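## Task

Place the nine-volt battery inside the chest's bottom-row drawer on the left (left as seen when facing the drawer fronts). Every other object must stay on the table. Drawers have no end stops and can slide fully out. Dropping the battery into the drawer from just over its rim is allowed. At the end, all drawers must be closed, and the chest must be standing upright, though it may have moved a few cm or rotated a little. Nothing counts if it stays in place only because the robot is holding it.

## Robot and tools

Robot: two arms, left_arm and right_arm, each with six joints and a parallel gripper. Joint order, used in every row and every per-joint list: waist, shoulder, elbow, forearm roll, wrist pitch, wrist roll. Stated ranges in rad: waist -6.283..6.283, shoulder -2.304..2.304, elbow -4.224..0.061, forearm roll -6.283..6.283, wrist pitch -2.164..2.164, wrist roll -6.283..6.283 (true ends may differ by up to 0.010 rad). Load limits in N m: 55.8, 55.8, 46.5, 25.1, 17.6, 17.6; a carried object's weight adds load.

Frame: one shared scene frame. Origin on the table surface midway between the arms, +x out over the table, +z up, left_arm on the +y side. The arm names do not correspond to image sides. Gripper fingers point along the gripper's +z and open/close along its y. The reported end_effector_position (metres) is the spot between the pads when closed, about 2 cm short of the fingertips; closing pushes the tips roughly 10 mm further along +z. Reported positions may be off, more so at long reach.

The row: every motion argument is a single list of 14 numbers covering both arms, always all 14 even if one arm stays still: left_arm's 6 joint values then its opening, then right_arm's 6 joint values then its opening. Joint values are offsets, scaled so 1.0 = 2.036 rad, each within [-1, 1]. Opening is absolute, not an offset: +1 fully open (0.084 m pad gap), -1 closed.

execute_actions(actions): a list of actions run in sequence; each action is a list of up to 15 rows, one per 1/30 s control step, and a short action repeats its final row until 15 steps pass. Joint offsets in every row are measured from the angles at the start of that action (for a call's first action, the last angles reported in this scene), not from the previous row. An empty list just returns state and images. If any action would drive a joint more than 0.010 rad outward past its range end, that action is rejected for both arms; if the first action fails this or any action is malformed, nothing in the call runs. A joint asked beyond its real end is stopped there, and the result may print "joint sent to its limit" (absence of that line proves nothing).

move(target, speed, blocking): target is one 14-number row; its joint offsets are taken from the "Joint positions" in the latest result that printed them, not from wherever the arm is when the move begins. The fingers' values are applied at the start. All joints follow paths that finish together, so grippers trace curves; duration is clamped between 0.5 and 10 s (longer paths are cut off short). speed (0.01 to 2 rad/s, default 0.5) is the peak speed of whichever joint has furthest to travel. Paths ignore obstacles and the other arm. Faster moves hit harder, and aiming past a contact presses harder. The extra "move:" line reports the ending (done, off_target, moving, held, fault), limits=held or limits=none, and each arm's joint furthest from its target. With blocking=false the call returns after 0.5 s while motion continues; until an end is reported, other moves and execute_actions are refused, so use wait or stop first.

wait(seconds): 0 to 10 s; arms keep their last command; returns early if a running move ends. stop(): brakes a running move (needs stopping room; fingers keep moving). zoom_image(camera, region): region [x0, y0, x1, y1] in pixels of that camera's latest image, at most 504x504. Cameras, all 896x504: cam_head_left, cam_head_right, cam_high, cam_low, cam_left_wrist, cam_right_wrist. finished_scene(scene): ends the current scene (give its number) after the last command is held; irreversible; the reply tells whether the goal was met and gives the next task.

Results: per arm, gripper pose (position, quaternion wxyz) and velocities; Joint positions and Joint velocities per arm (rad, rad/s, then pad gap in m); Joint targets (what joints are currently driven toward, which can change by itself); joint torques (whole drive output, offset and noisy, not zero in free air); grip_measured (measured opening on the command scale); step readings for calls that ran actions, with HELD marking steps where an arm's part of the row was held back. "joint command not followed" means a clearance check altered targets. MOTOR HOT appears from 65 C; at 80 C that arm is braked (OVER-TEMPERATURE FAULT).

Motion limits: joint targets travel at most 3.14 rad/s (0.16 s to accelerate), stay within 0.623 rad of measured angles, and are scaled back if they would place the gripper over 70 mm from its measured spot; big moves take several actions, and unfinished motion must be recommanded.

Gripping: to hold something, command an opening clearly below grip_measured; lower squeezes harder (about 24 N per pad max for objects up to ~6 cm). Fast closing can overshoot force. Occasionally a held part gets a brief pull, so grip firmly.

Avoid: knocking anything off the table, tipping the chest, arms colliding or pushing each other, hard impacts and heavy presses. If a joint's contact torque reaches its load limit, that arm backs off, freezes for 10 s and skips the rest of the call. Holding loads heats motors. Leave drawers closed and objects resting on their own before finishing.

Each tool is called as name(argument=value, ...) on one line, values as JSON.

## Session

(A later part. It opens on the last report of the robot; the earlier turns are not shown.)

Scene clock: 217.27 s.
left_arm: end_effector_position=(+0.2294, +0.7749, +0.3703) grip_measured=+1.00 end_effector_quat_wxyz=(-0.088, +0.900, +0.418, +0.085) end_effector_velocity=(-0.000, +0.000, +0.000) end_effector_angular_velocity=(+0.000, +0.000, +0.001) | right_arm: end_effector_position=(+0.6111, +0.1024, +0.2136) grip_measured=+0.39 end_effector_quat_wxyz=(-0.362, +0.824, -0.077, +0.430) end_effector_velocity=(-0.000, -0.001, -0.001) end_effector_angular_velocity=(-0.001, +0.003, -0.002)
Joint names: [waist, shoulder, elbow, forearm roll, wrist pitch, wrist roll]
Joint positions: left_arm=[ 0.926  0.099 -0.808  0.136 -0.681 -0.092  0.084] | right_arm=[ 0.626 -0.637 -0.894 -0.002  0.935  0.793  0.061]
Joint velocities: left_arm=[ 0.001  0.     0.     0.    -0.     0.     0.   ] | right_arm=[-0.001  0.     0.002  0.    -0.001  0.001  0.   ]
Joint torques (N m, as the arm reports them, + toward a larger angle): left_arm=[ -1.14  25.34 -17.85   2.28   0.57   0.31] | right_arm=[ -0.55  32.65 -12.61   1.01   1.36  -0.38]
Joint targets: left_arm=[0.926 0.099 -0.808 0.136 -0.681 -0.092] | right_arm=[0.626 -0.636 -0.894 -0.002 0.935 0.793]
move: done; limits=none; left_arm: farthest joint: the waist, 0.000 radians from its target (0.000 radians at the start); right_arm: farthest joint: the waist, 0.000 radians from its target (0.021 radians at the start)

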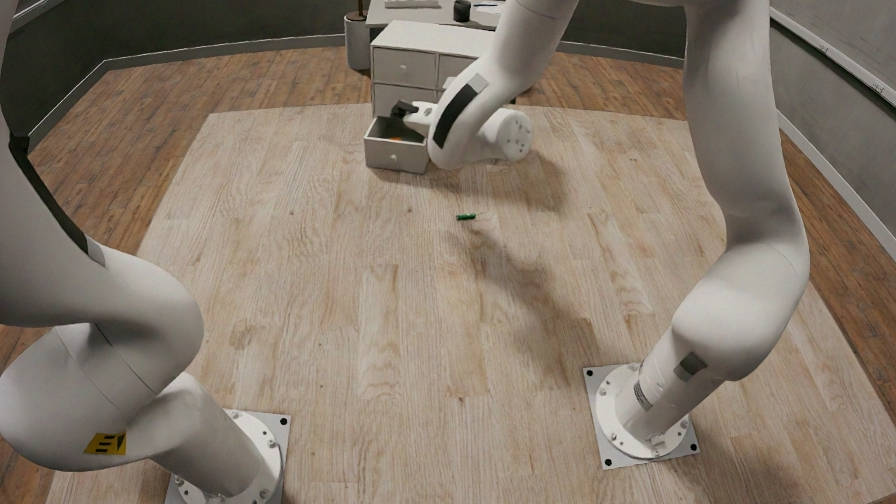

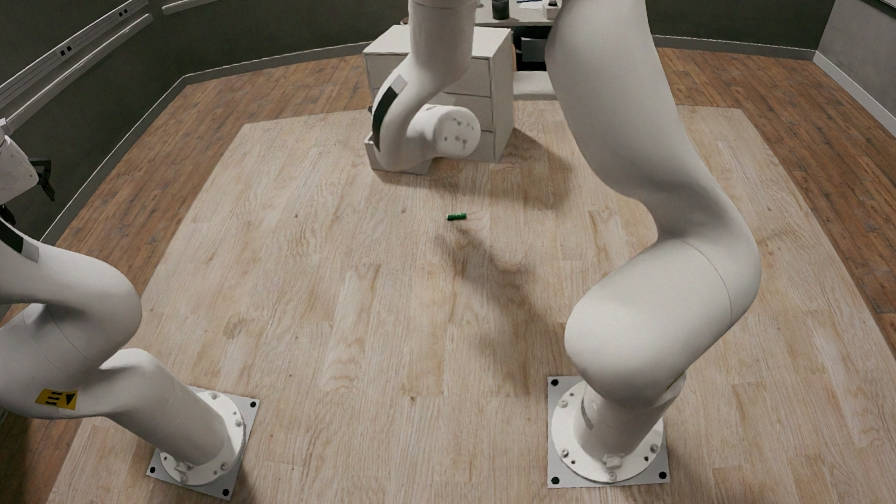

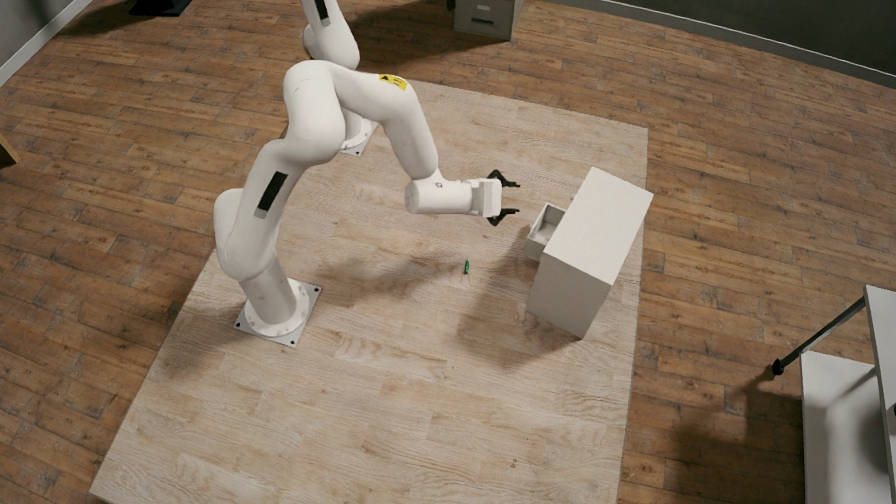

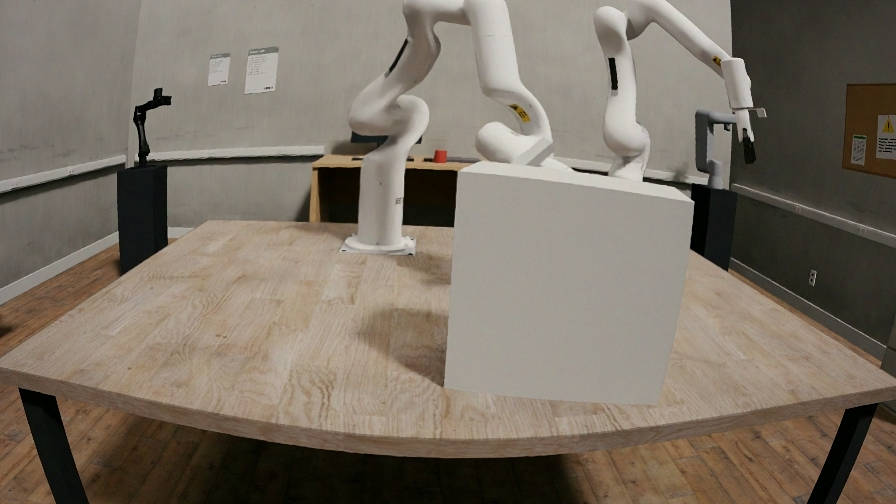

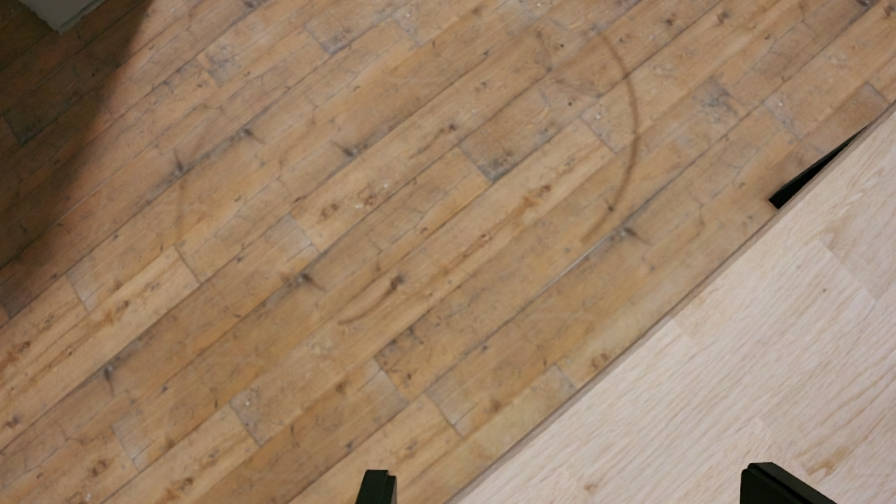

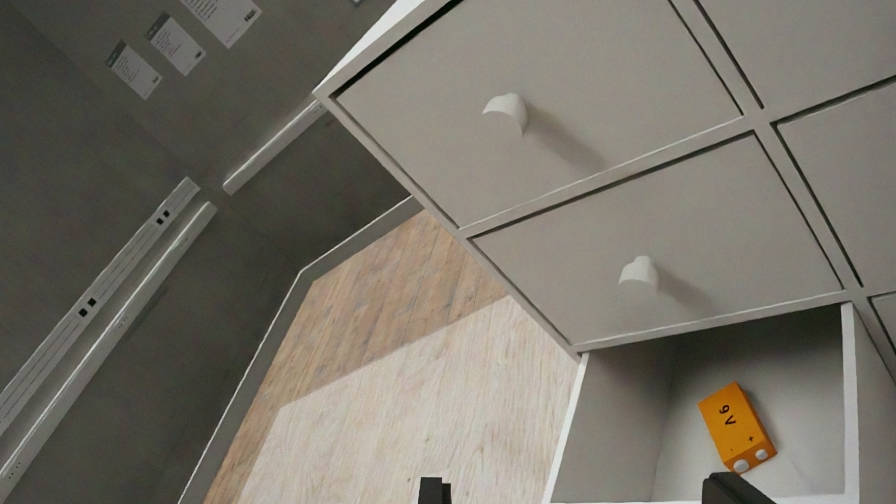

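Lower to back-off: dq2 −0.303, dq3 −0.142.

move(target=[0,0,0,0,0,0,1,-0.001,-0.149,-0.070,0,0,0,0.4], speed=0.4)

move(target=[0,0,0,0,0,0,1,0,-0.044,-0.078,0,0,0,0.4], speed=0.2)

move(target=[0,0,0,0,0,0,1,-0.037,-0.056,-0.133,0,-0.078,0,0.4], speed=0.09)

Scene clock: 223.33 s.
left_arm: end_effector_position=(+0.2294, +0.7749, +0.3703) grip_measured=+1.00 end_effector_quat_wxyz=(-0.088, +0.900, +0.418, +0.085) end_effector_velocity=(+0.000, +0.000, +0.000) end_effector_angular_velocity=(+0.000, -0.001, +0.000) | right_arm: end_effector_position=(+0.6143, +0.1028, +0.0596) grip_measured=+0.39 end_effector_quat_wxyz=(-0.318, +0.866, -0.082, +0.378) end_effector_velocity=(-0.002, -0.001, -0.003) end_effector_angular_velocity=(-0.003, +0.005, +0.001)
Joint names: [waist, shoulder, elbow, forearm roll, wrist pitch, wrist roll]
Joint positions: left_arm=[ 0.926  0.099 -0.808  0.136 -0.681 -0.092  0.084] | right_arm=[ 0.624 -0.939 -1.037 -0.002  0.935  0.793  0.061]
Joint velocities: left_arm=[-0.001 -0.    -0.001 -0.001  0.    -0.001 -0.   ] | right_arm=[ 0.001 -0.003  0.001 -0.    -0.001  0.    -0.   ]
Joint torques (N m, as the arm reports them, + toward a larger angle): left_arm=[  1.95  22.99 -17.76   2.23   0.7    0.1 ] | right_arm=[ 0.11 39.93 -9.31  0.47  1.39 -0.2 ]
Joint targets: left_arm=[0.926 0.099 -0.808 0.136 -0.681 -0.092] | right_arm=[0.624 -0.940 -1.037 -0.002 0.935 0.793]
move: done; limits=none; left_arm: farthest joint: the waist, 0.000 radians from its target (0.000 radians at the start); right_arm: farthest joint: the shoulder, 0.001 radians from its target (0.304 radians at the start)

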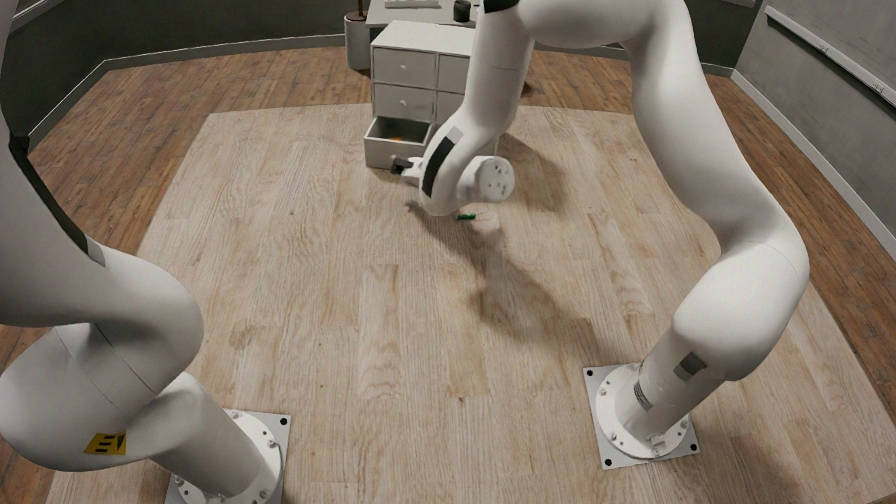

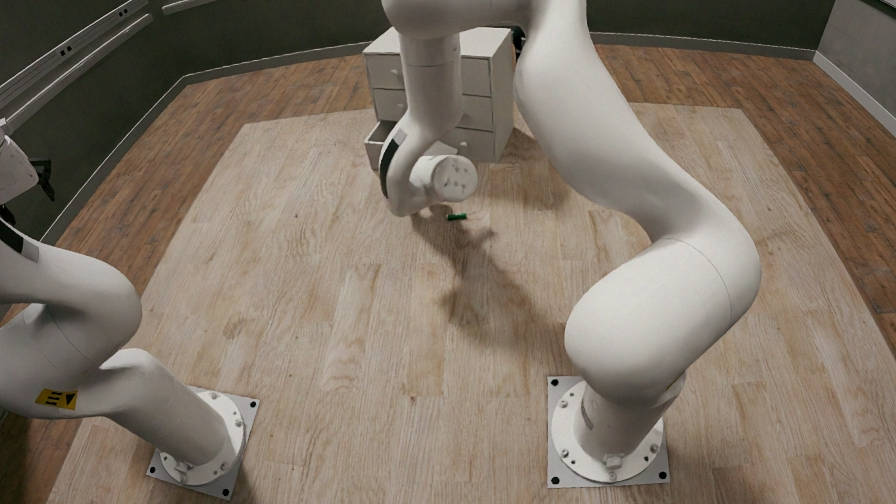

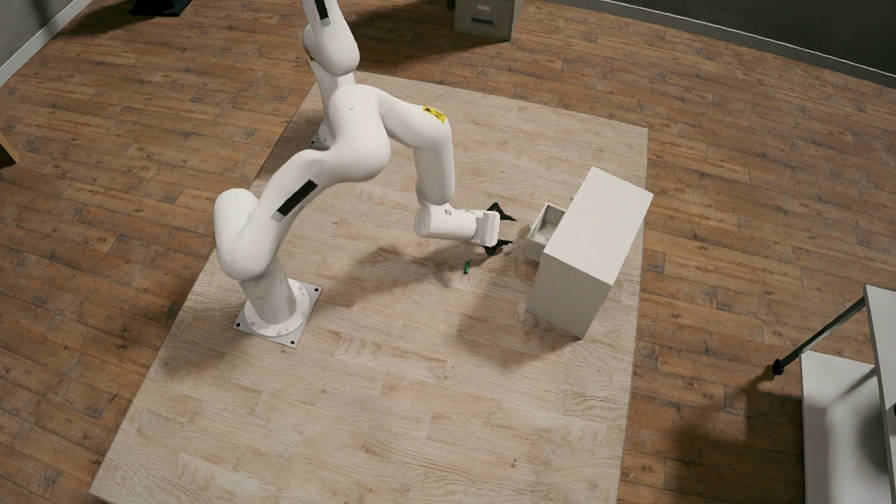

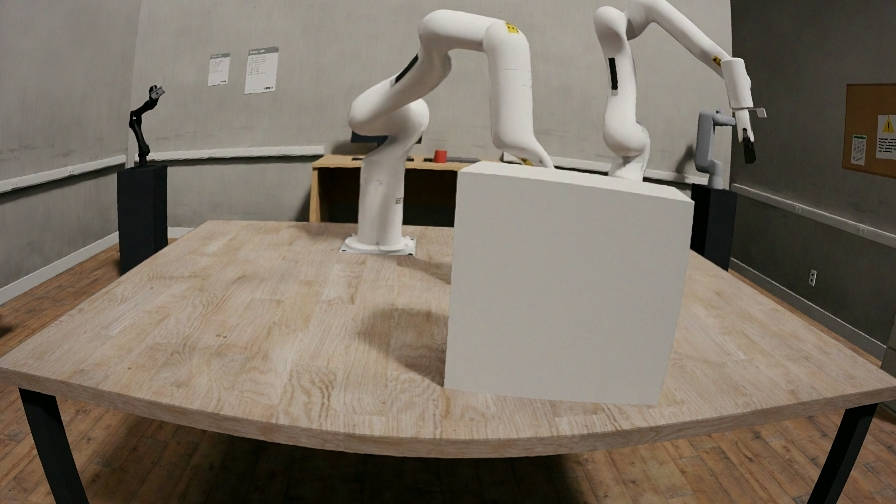

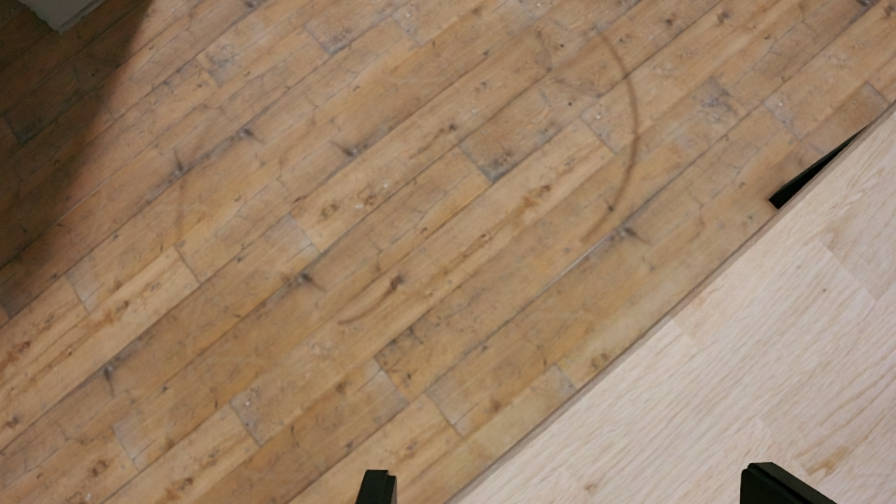

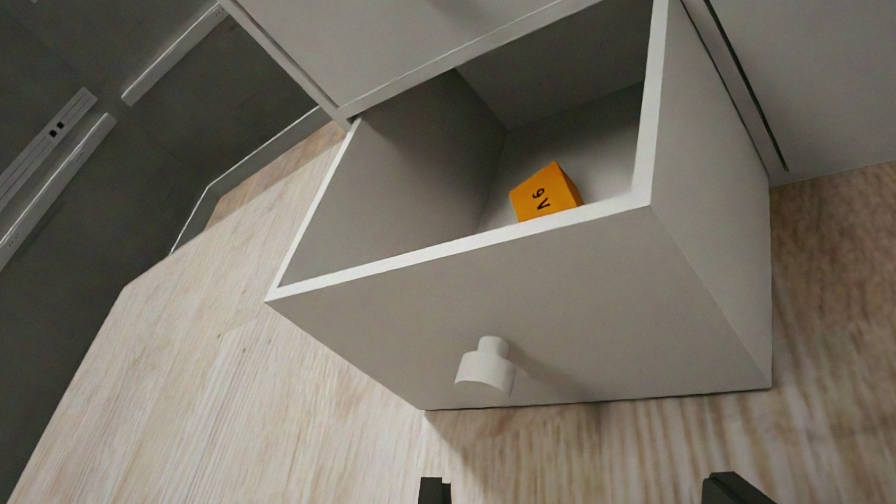

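Scene clock: 224.50 s.
left_arm: end_effector_position=(+0.2294, +0.7749, +0.3703) grip_measured=+1.00 end_effector_quat_wxyz=(-0.088, +0.900, +0.418, +0.085) end_effector_velocity=(-0.000, -0.000, -0.000) end_effector_angular_velocity=(-0.000, +0.001, -0.001) | right_arm: end_effector_position=(+0.6598, +0.1342, +0.0595) grip_measured=+0.39 end_effector_quat_wxyz=(-0.337, +0.848, -0.080, +0.401) end_effector_velocity=(-0.000, +0.001, -0.000) end_effector_angular_velocity=(-0.000, -0.000, +0.001)
Joint names: [waist, shoulder, elbow, forearm roll, wrist pitch, wrist roll]
Joint positions: left_arm=[ 0.926  0.099 -0.808  0.136 -0.681 -0.092  0.084] | right_arm=[ 0.624 -1.029 -1.195 -0.002  0.935  0.793  0.061]
Joint velocities: left_arm=[-0.001  0.     0.001  0.     0.     0.     0.   ] | right_arm=[ 0.001 -0.    -0.     0.     0.    -0.     0.   ]
Joint torques (N m, as the arm reports them, + toward a larger angle): left_arm=[  1.22  29.39 -15.83   1.9    0.45   0.14] | right_arm=[ -2.22  37.14 -11.61   0.53   1.46  -0.41]
Joint targets: left_arm=[0.926 0.099 -0.808 0.136 -0.681 -0.092] | right_arm=[0.624 -1.029 -1.195 -0.002 0.935 0.793]
move: done; limits=none; left_arm: farthest joint: the waist, 0.000 radians from its target (0.000 radians at the start); right_arm: farthest joint: the elbow, 0.001 radians from its target (0.159 radians at the start)

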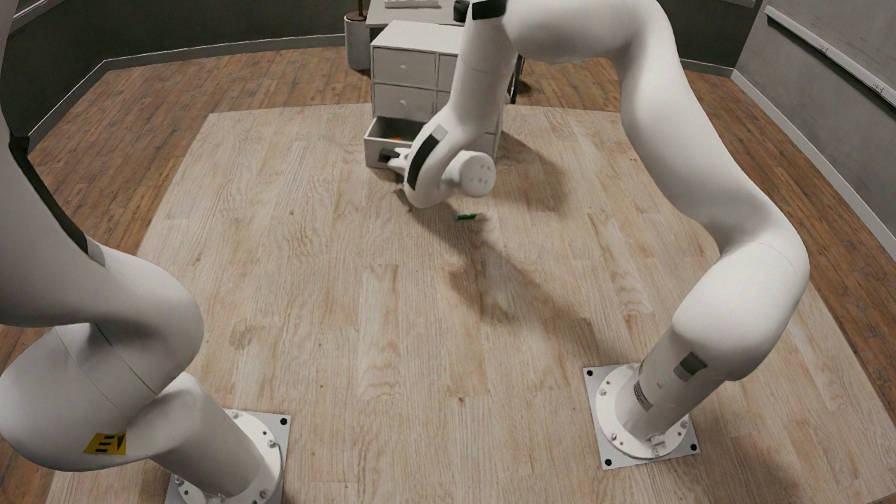

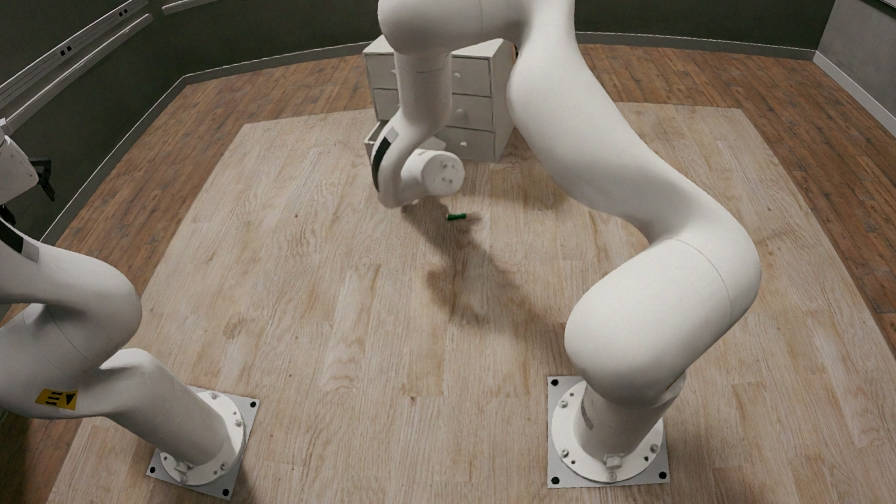

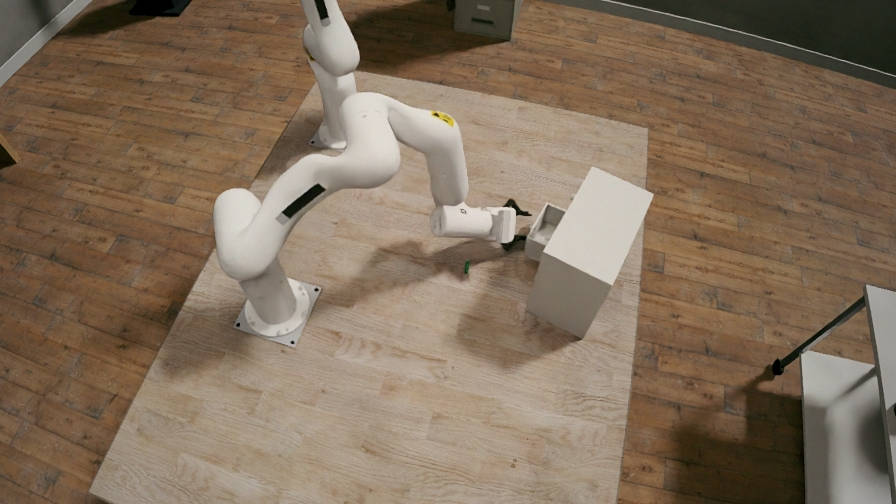

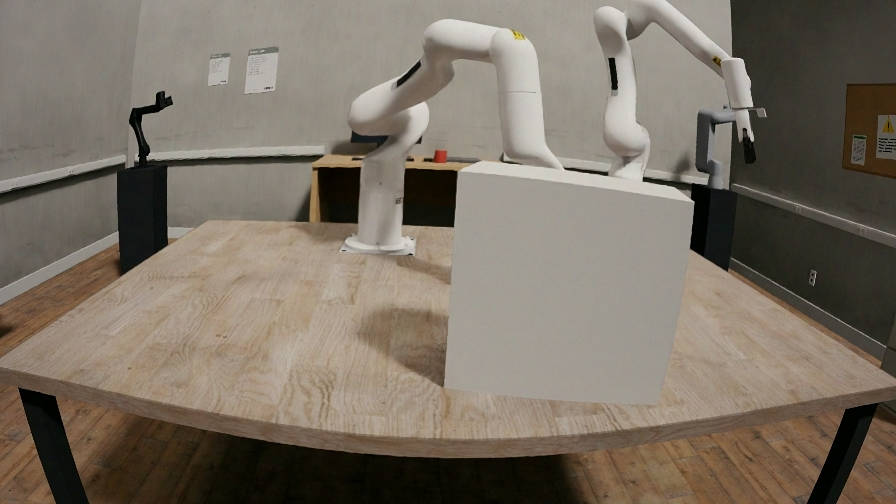

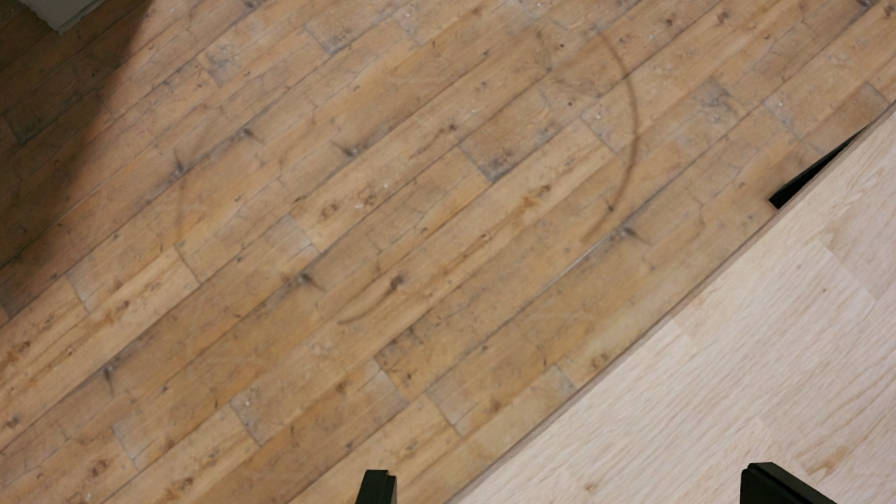

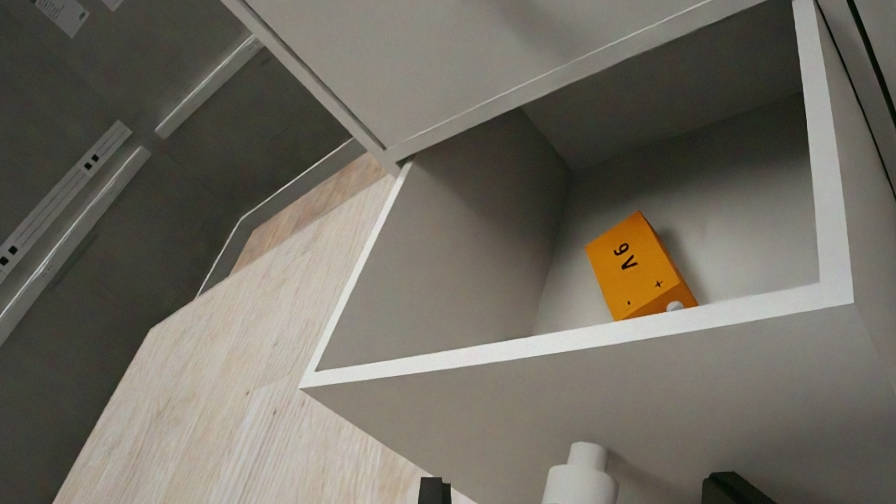

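Scene clock: 227.83 s.
left_arm: end_effector_position=(+0.2294, +0.7749, +0.3703) grip_measured=+1.00 end_effector_quat_wxyz=(-0.088, +0.900, +0.418, +0.085) end_effector_velocity=(+0.000, +0.000, +0.000) end_effector_angular_velocity=(+0.000, -0.000, +0.001) | right_arm: end_effector_position=(+0.7591, +0.1254, +0.0582) grip_measured=+0.39 end_effector_quat_wxyz=(-0.321, +0.846, -0.112, +0.412) end_effector_velocity=(+0.003, -0.001, +0.002) end_effector_angular_velocity=(+0.003, -0.004, -0.004)
Joint names: [waist, shoulder, elbow, forearm roll, wrist pitch, wrist roll]
Joint positions: left_arm=[ 0.926  0.099 -0.808  0.136 -0.681 -0.092  0.084] | right_arm=[ 0.549 -1.143 -1.466 -0.002  0.776  0.793  0.061]
Joint velocities: left_arm=[ 0.     0.    -0.     0.     0.    -0.001 -0.   ] | right_arm=[-0.002  0.    -0.003  0.002  0.002 -0.    -0.   ]
Joint torques (N m, as the arm reports them, + toward a larger angle): left_arm=[  0.11  28.14 -16.18   3.94   0.76   0.06] | right_arm=[ -8.77  46.25 -17.93   2.31   1.99  -0.56]
Joint targets: left_arm=[0.926 0.099 -0.808 0.136 -0.681 -0.092] | right_arm=[0.549 -1.143 -1.466 -0.002 0.776 0.793]
move: done; limits=none; left_arm: farthest joint: the waist, 0.000 radians from its target (0.000 radians at the start); right_arm: farthest joint: the waist, 0.001 radians from its target (0.075 radians at the start)

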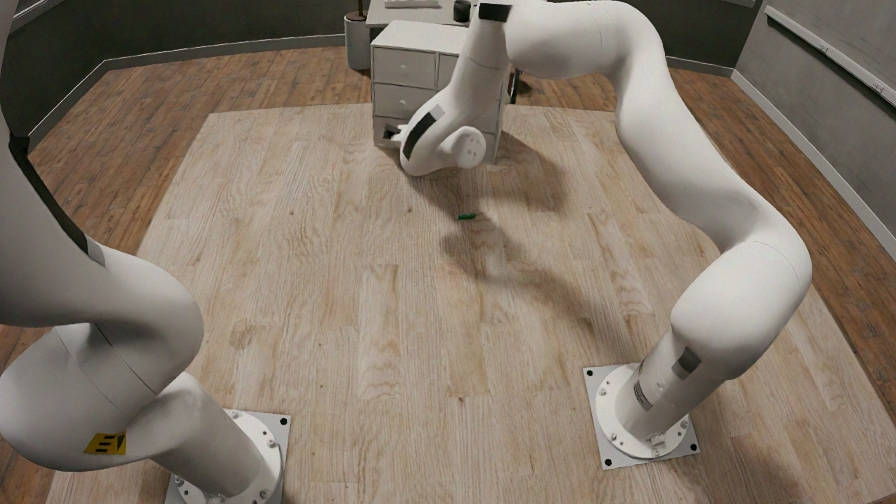

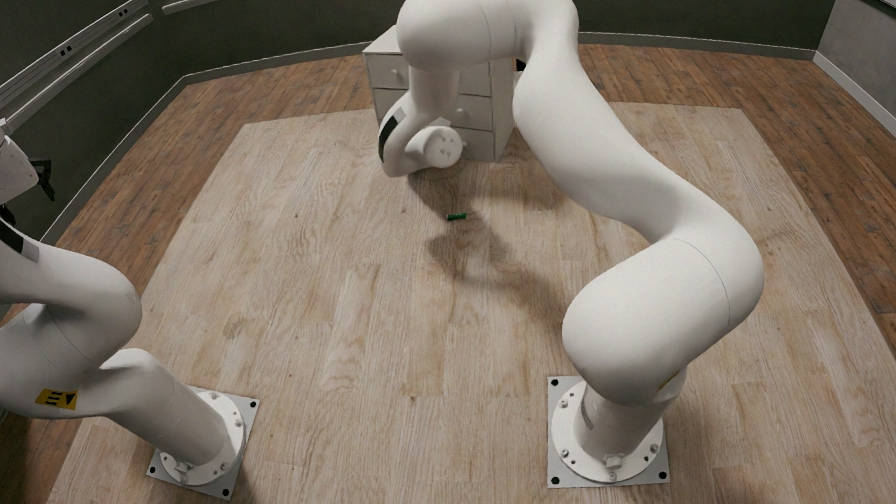

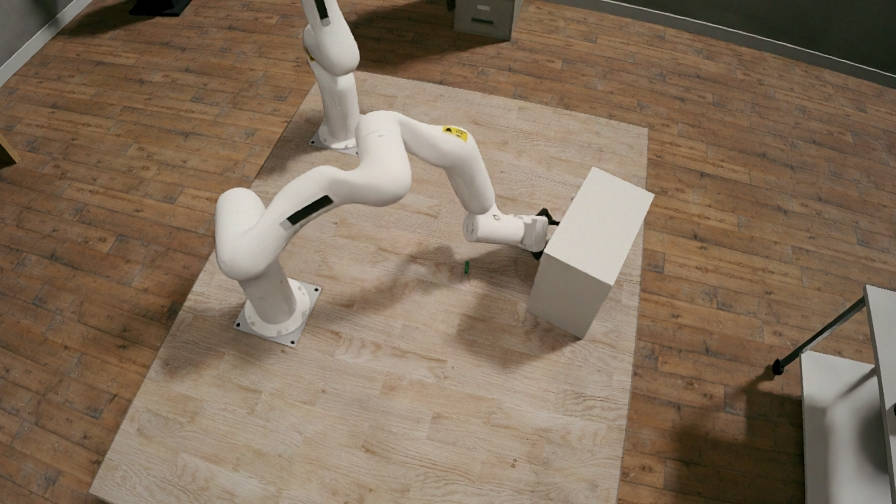

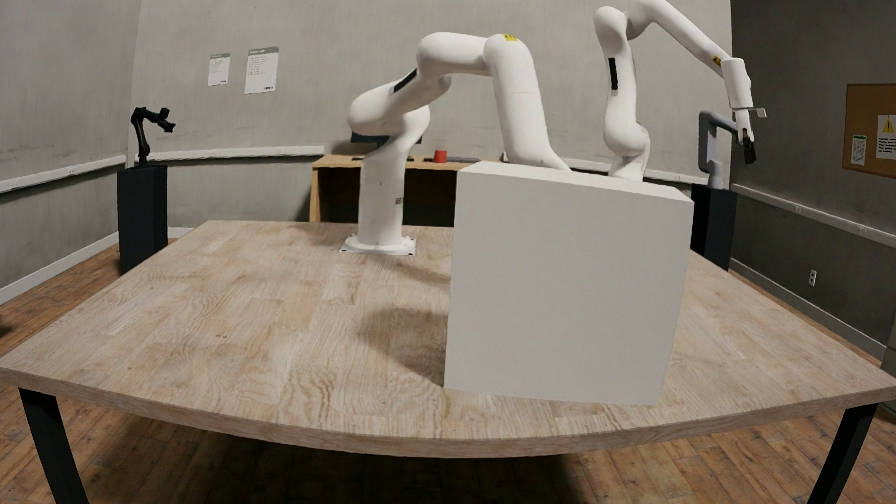

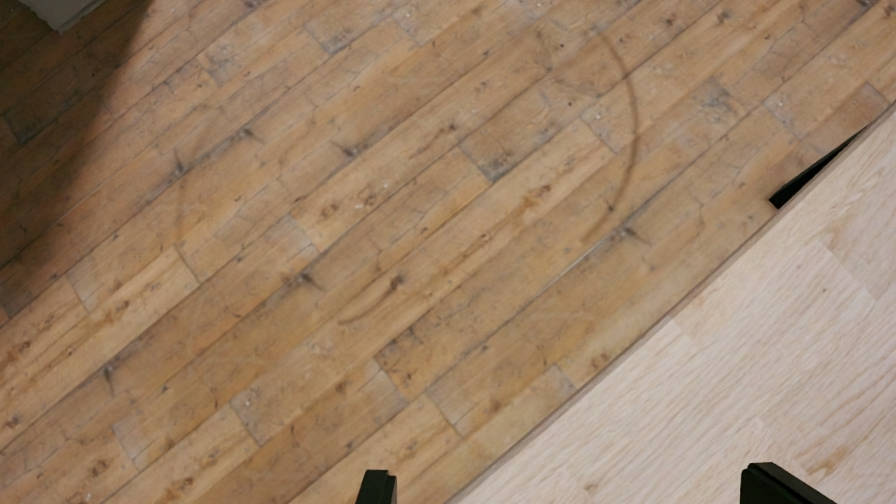

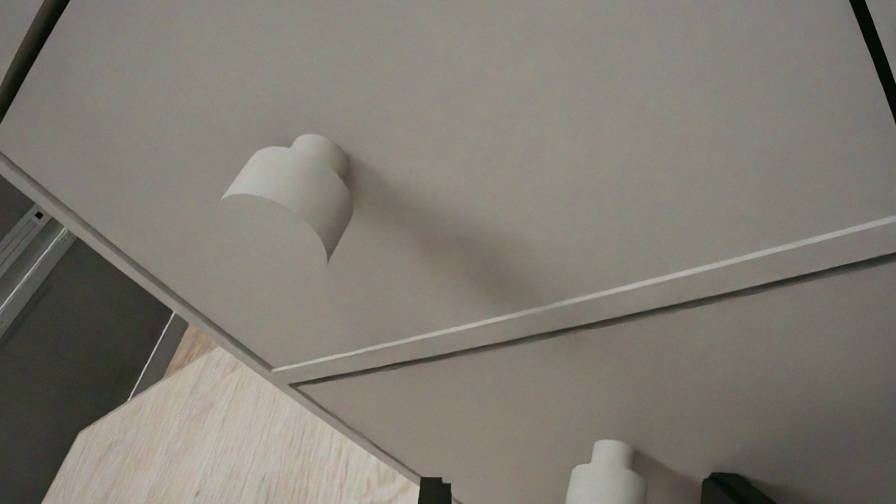

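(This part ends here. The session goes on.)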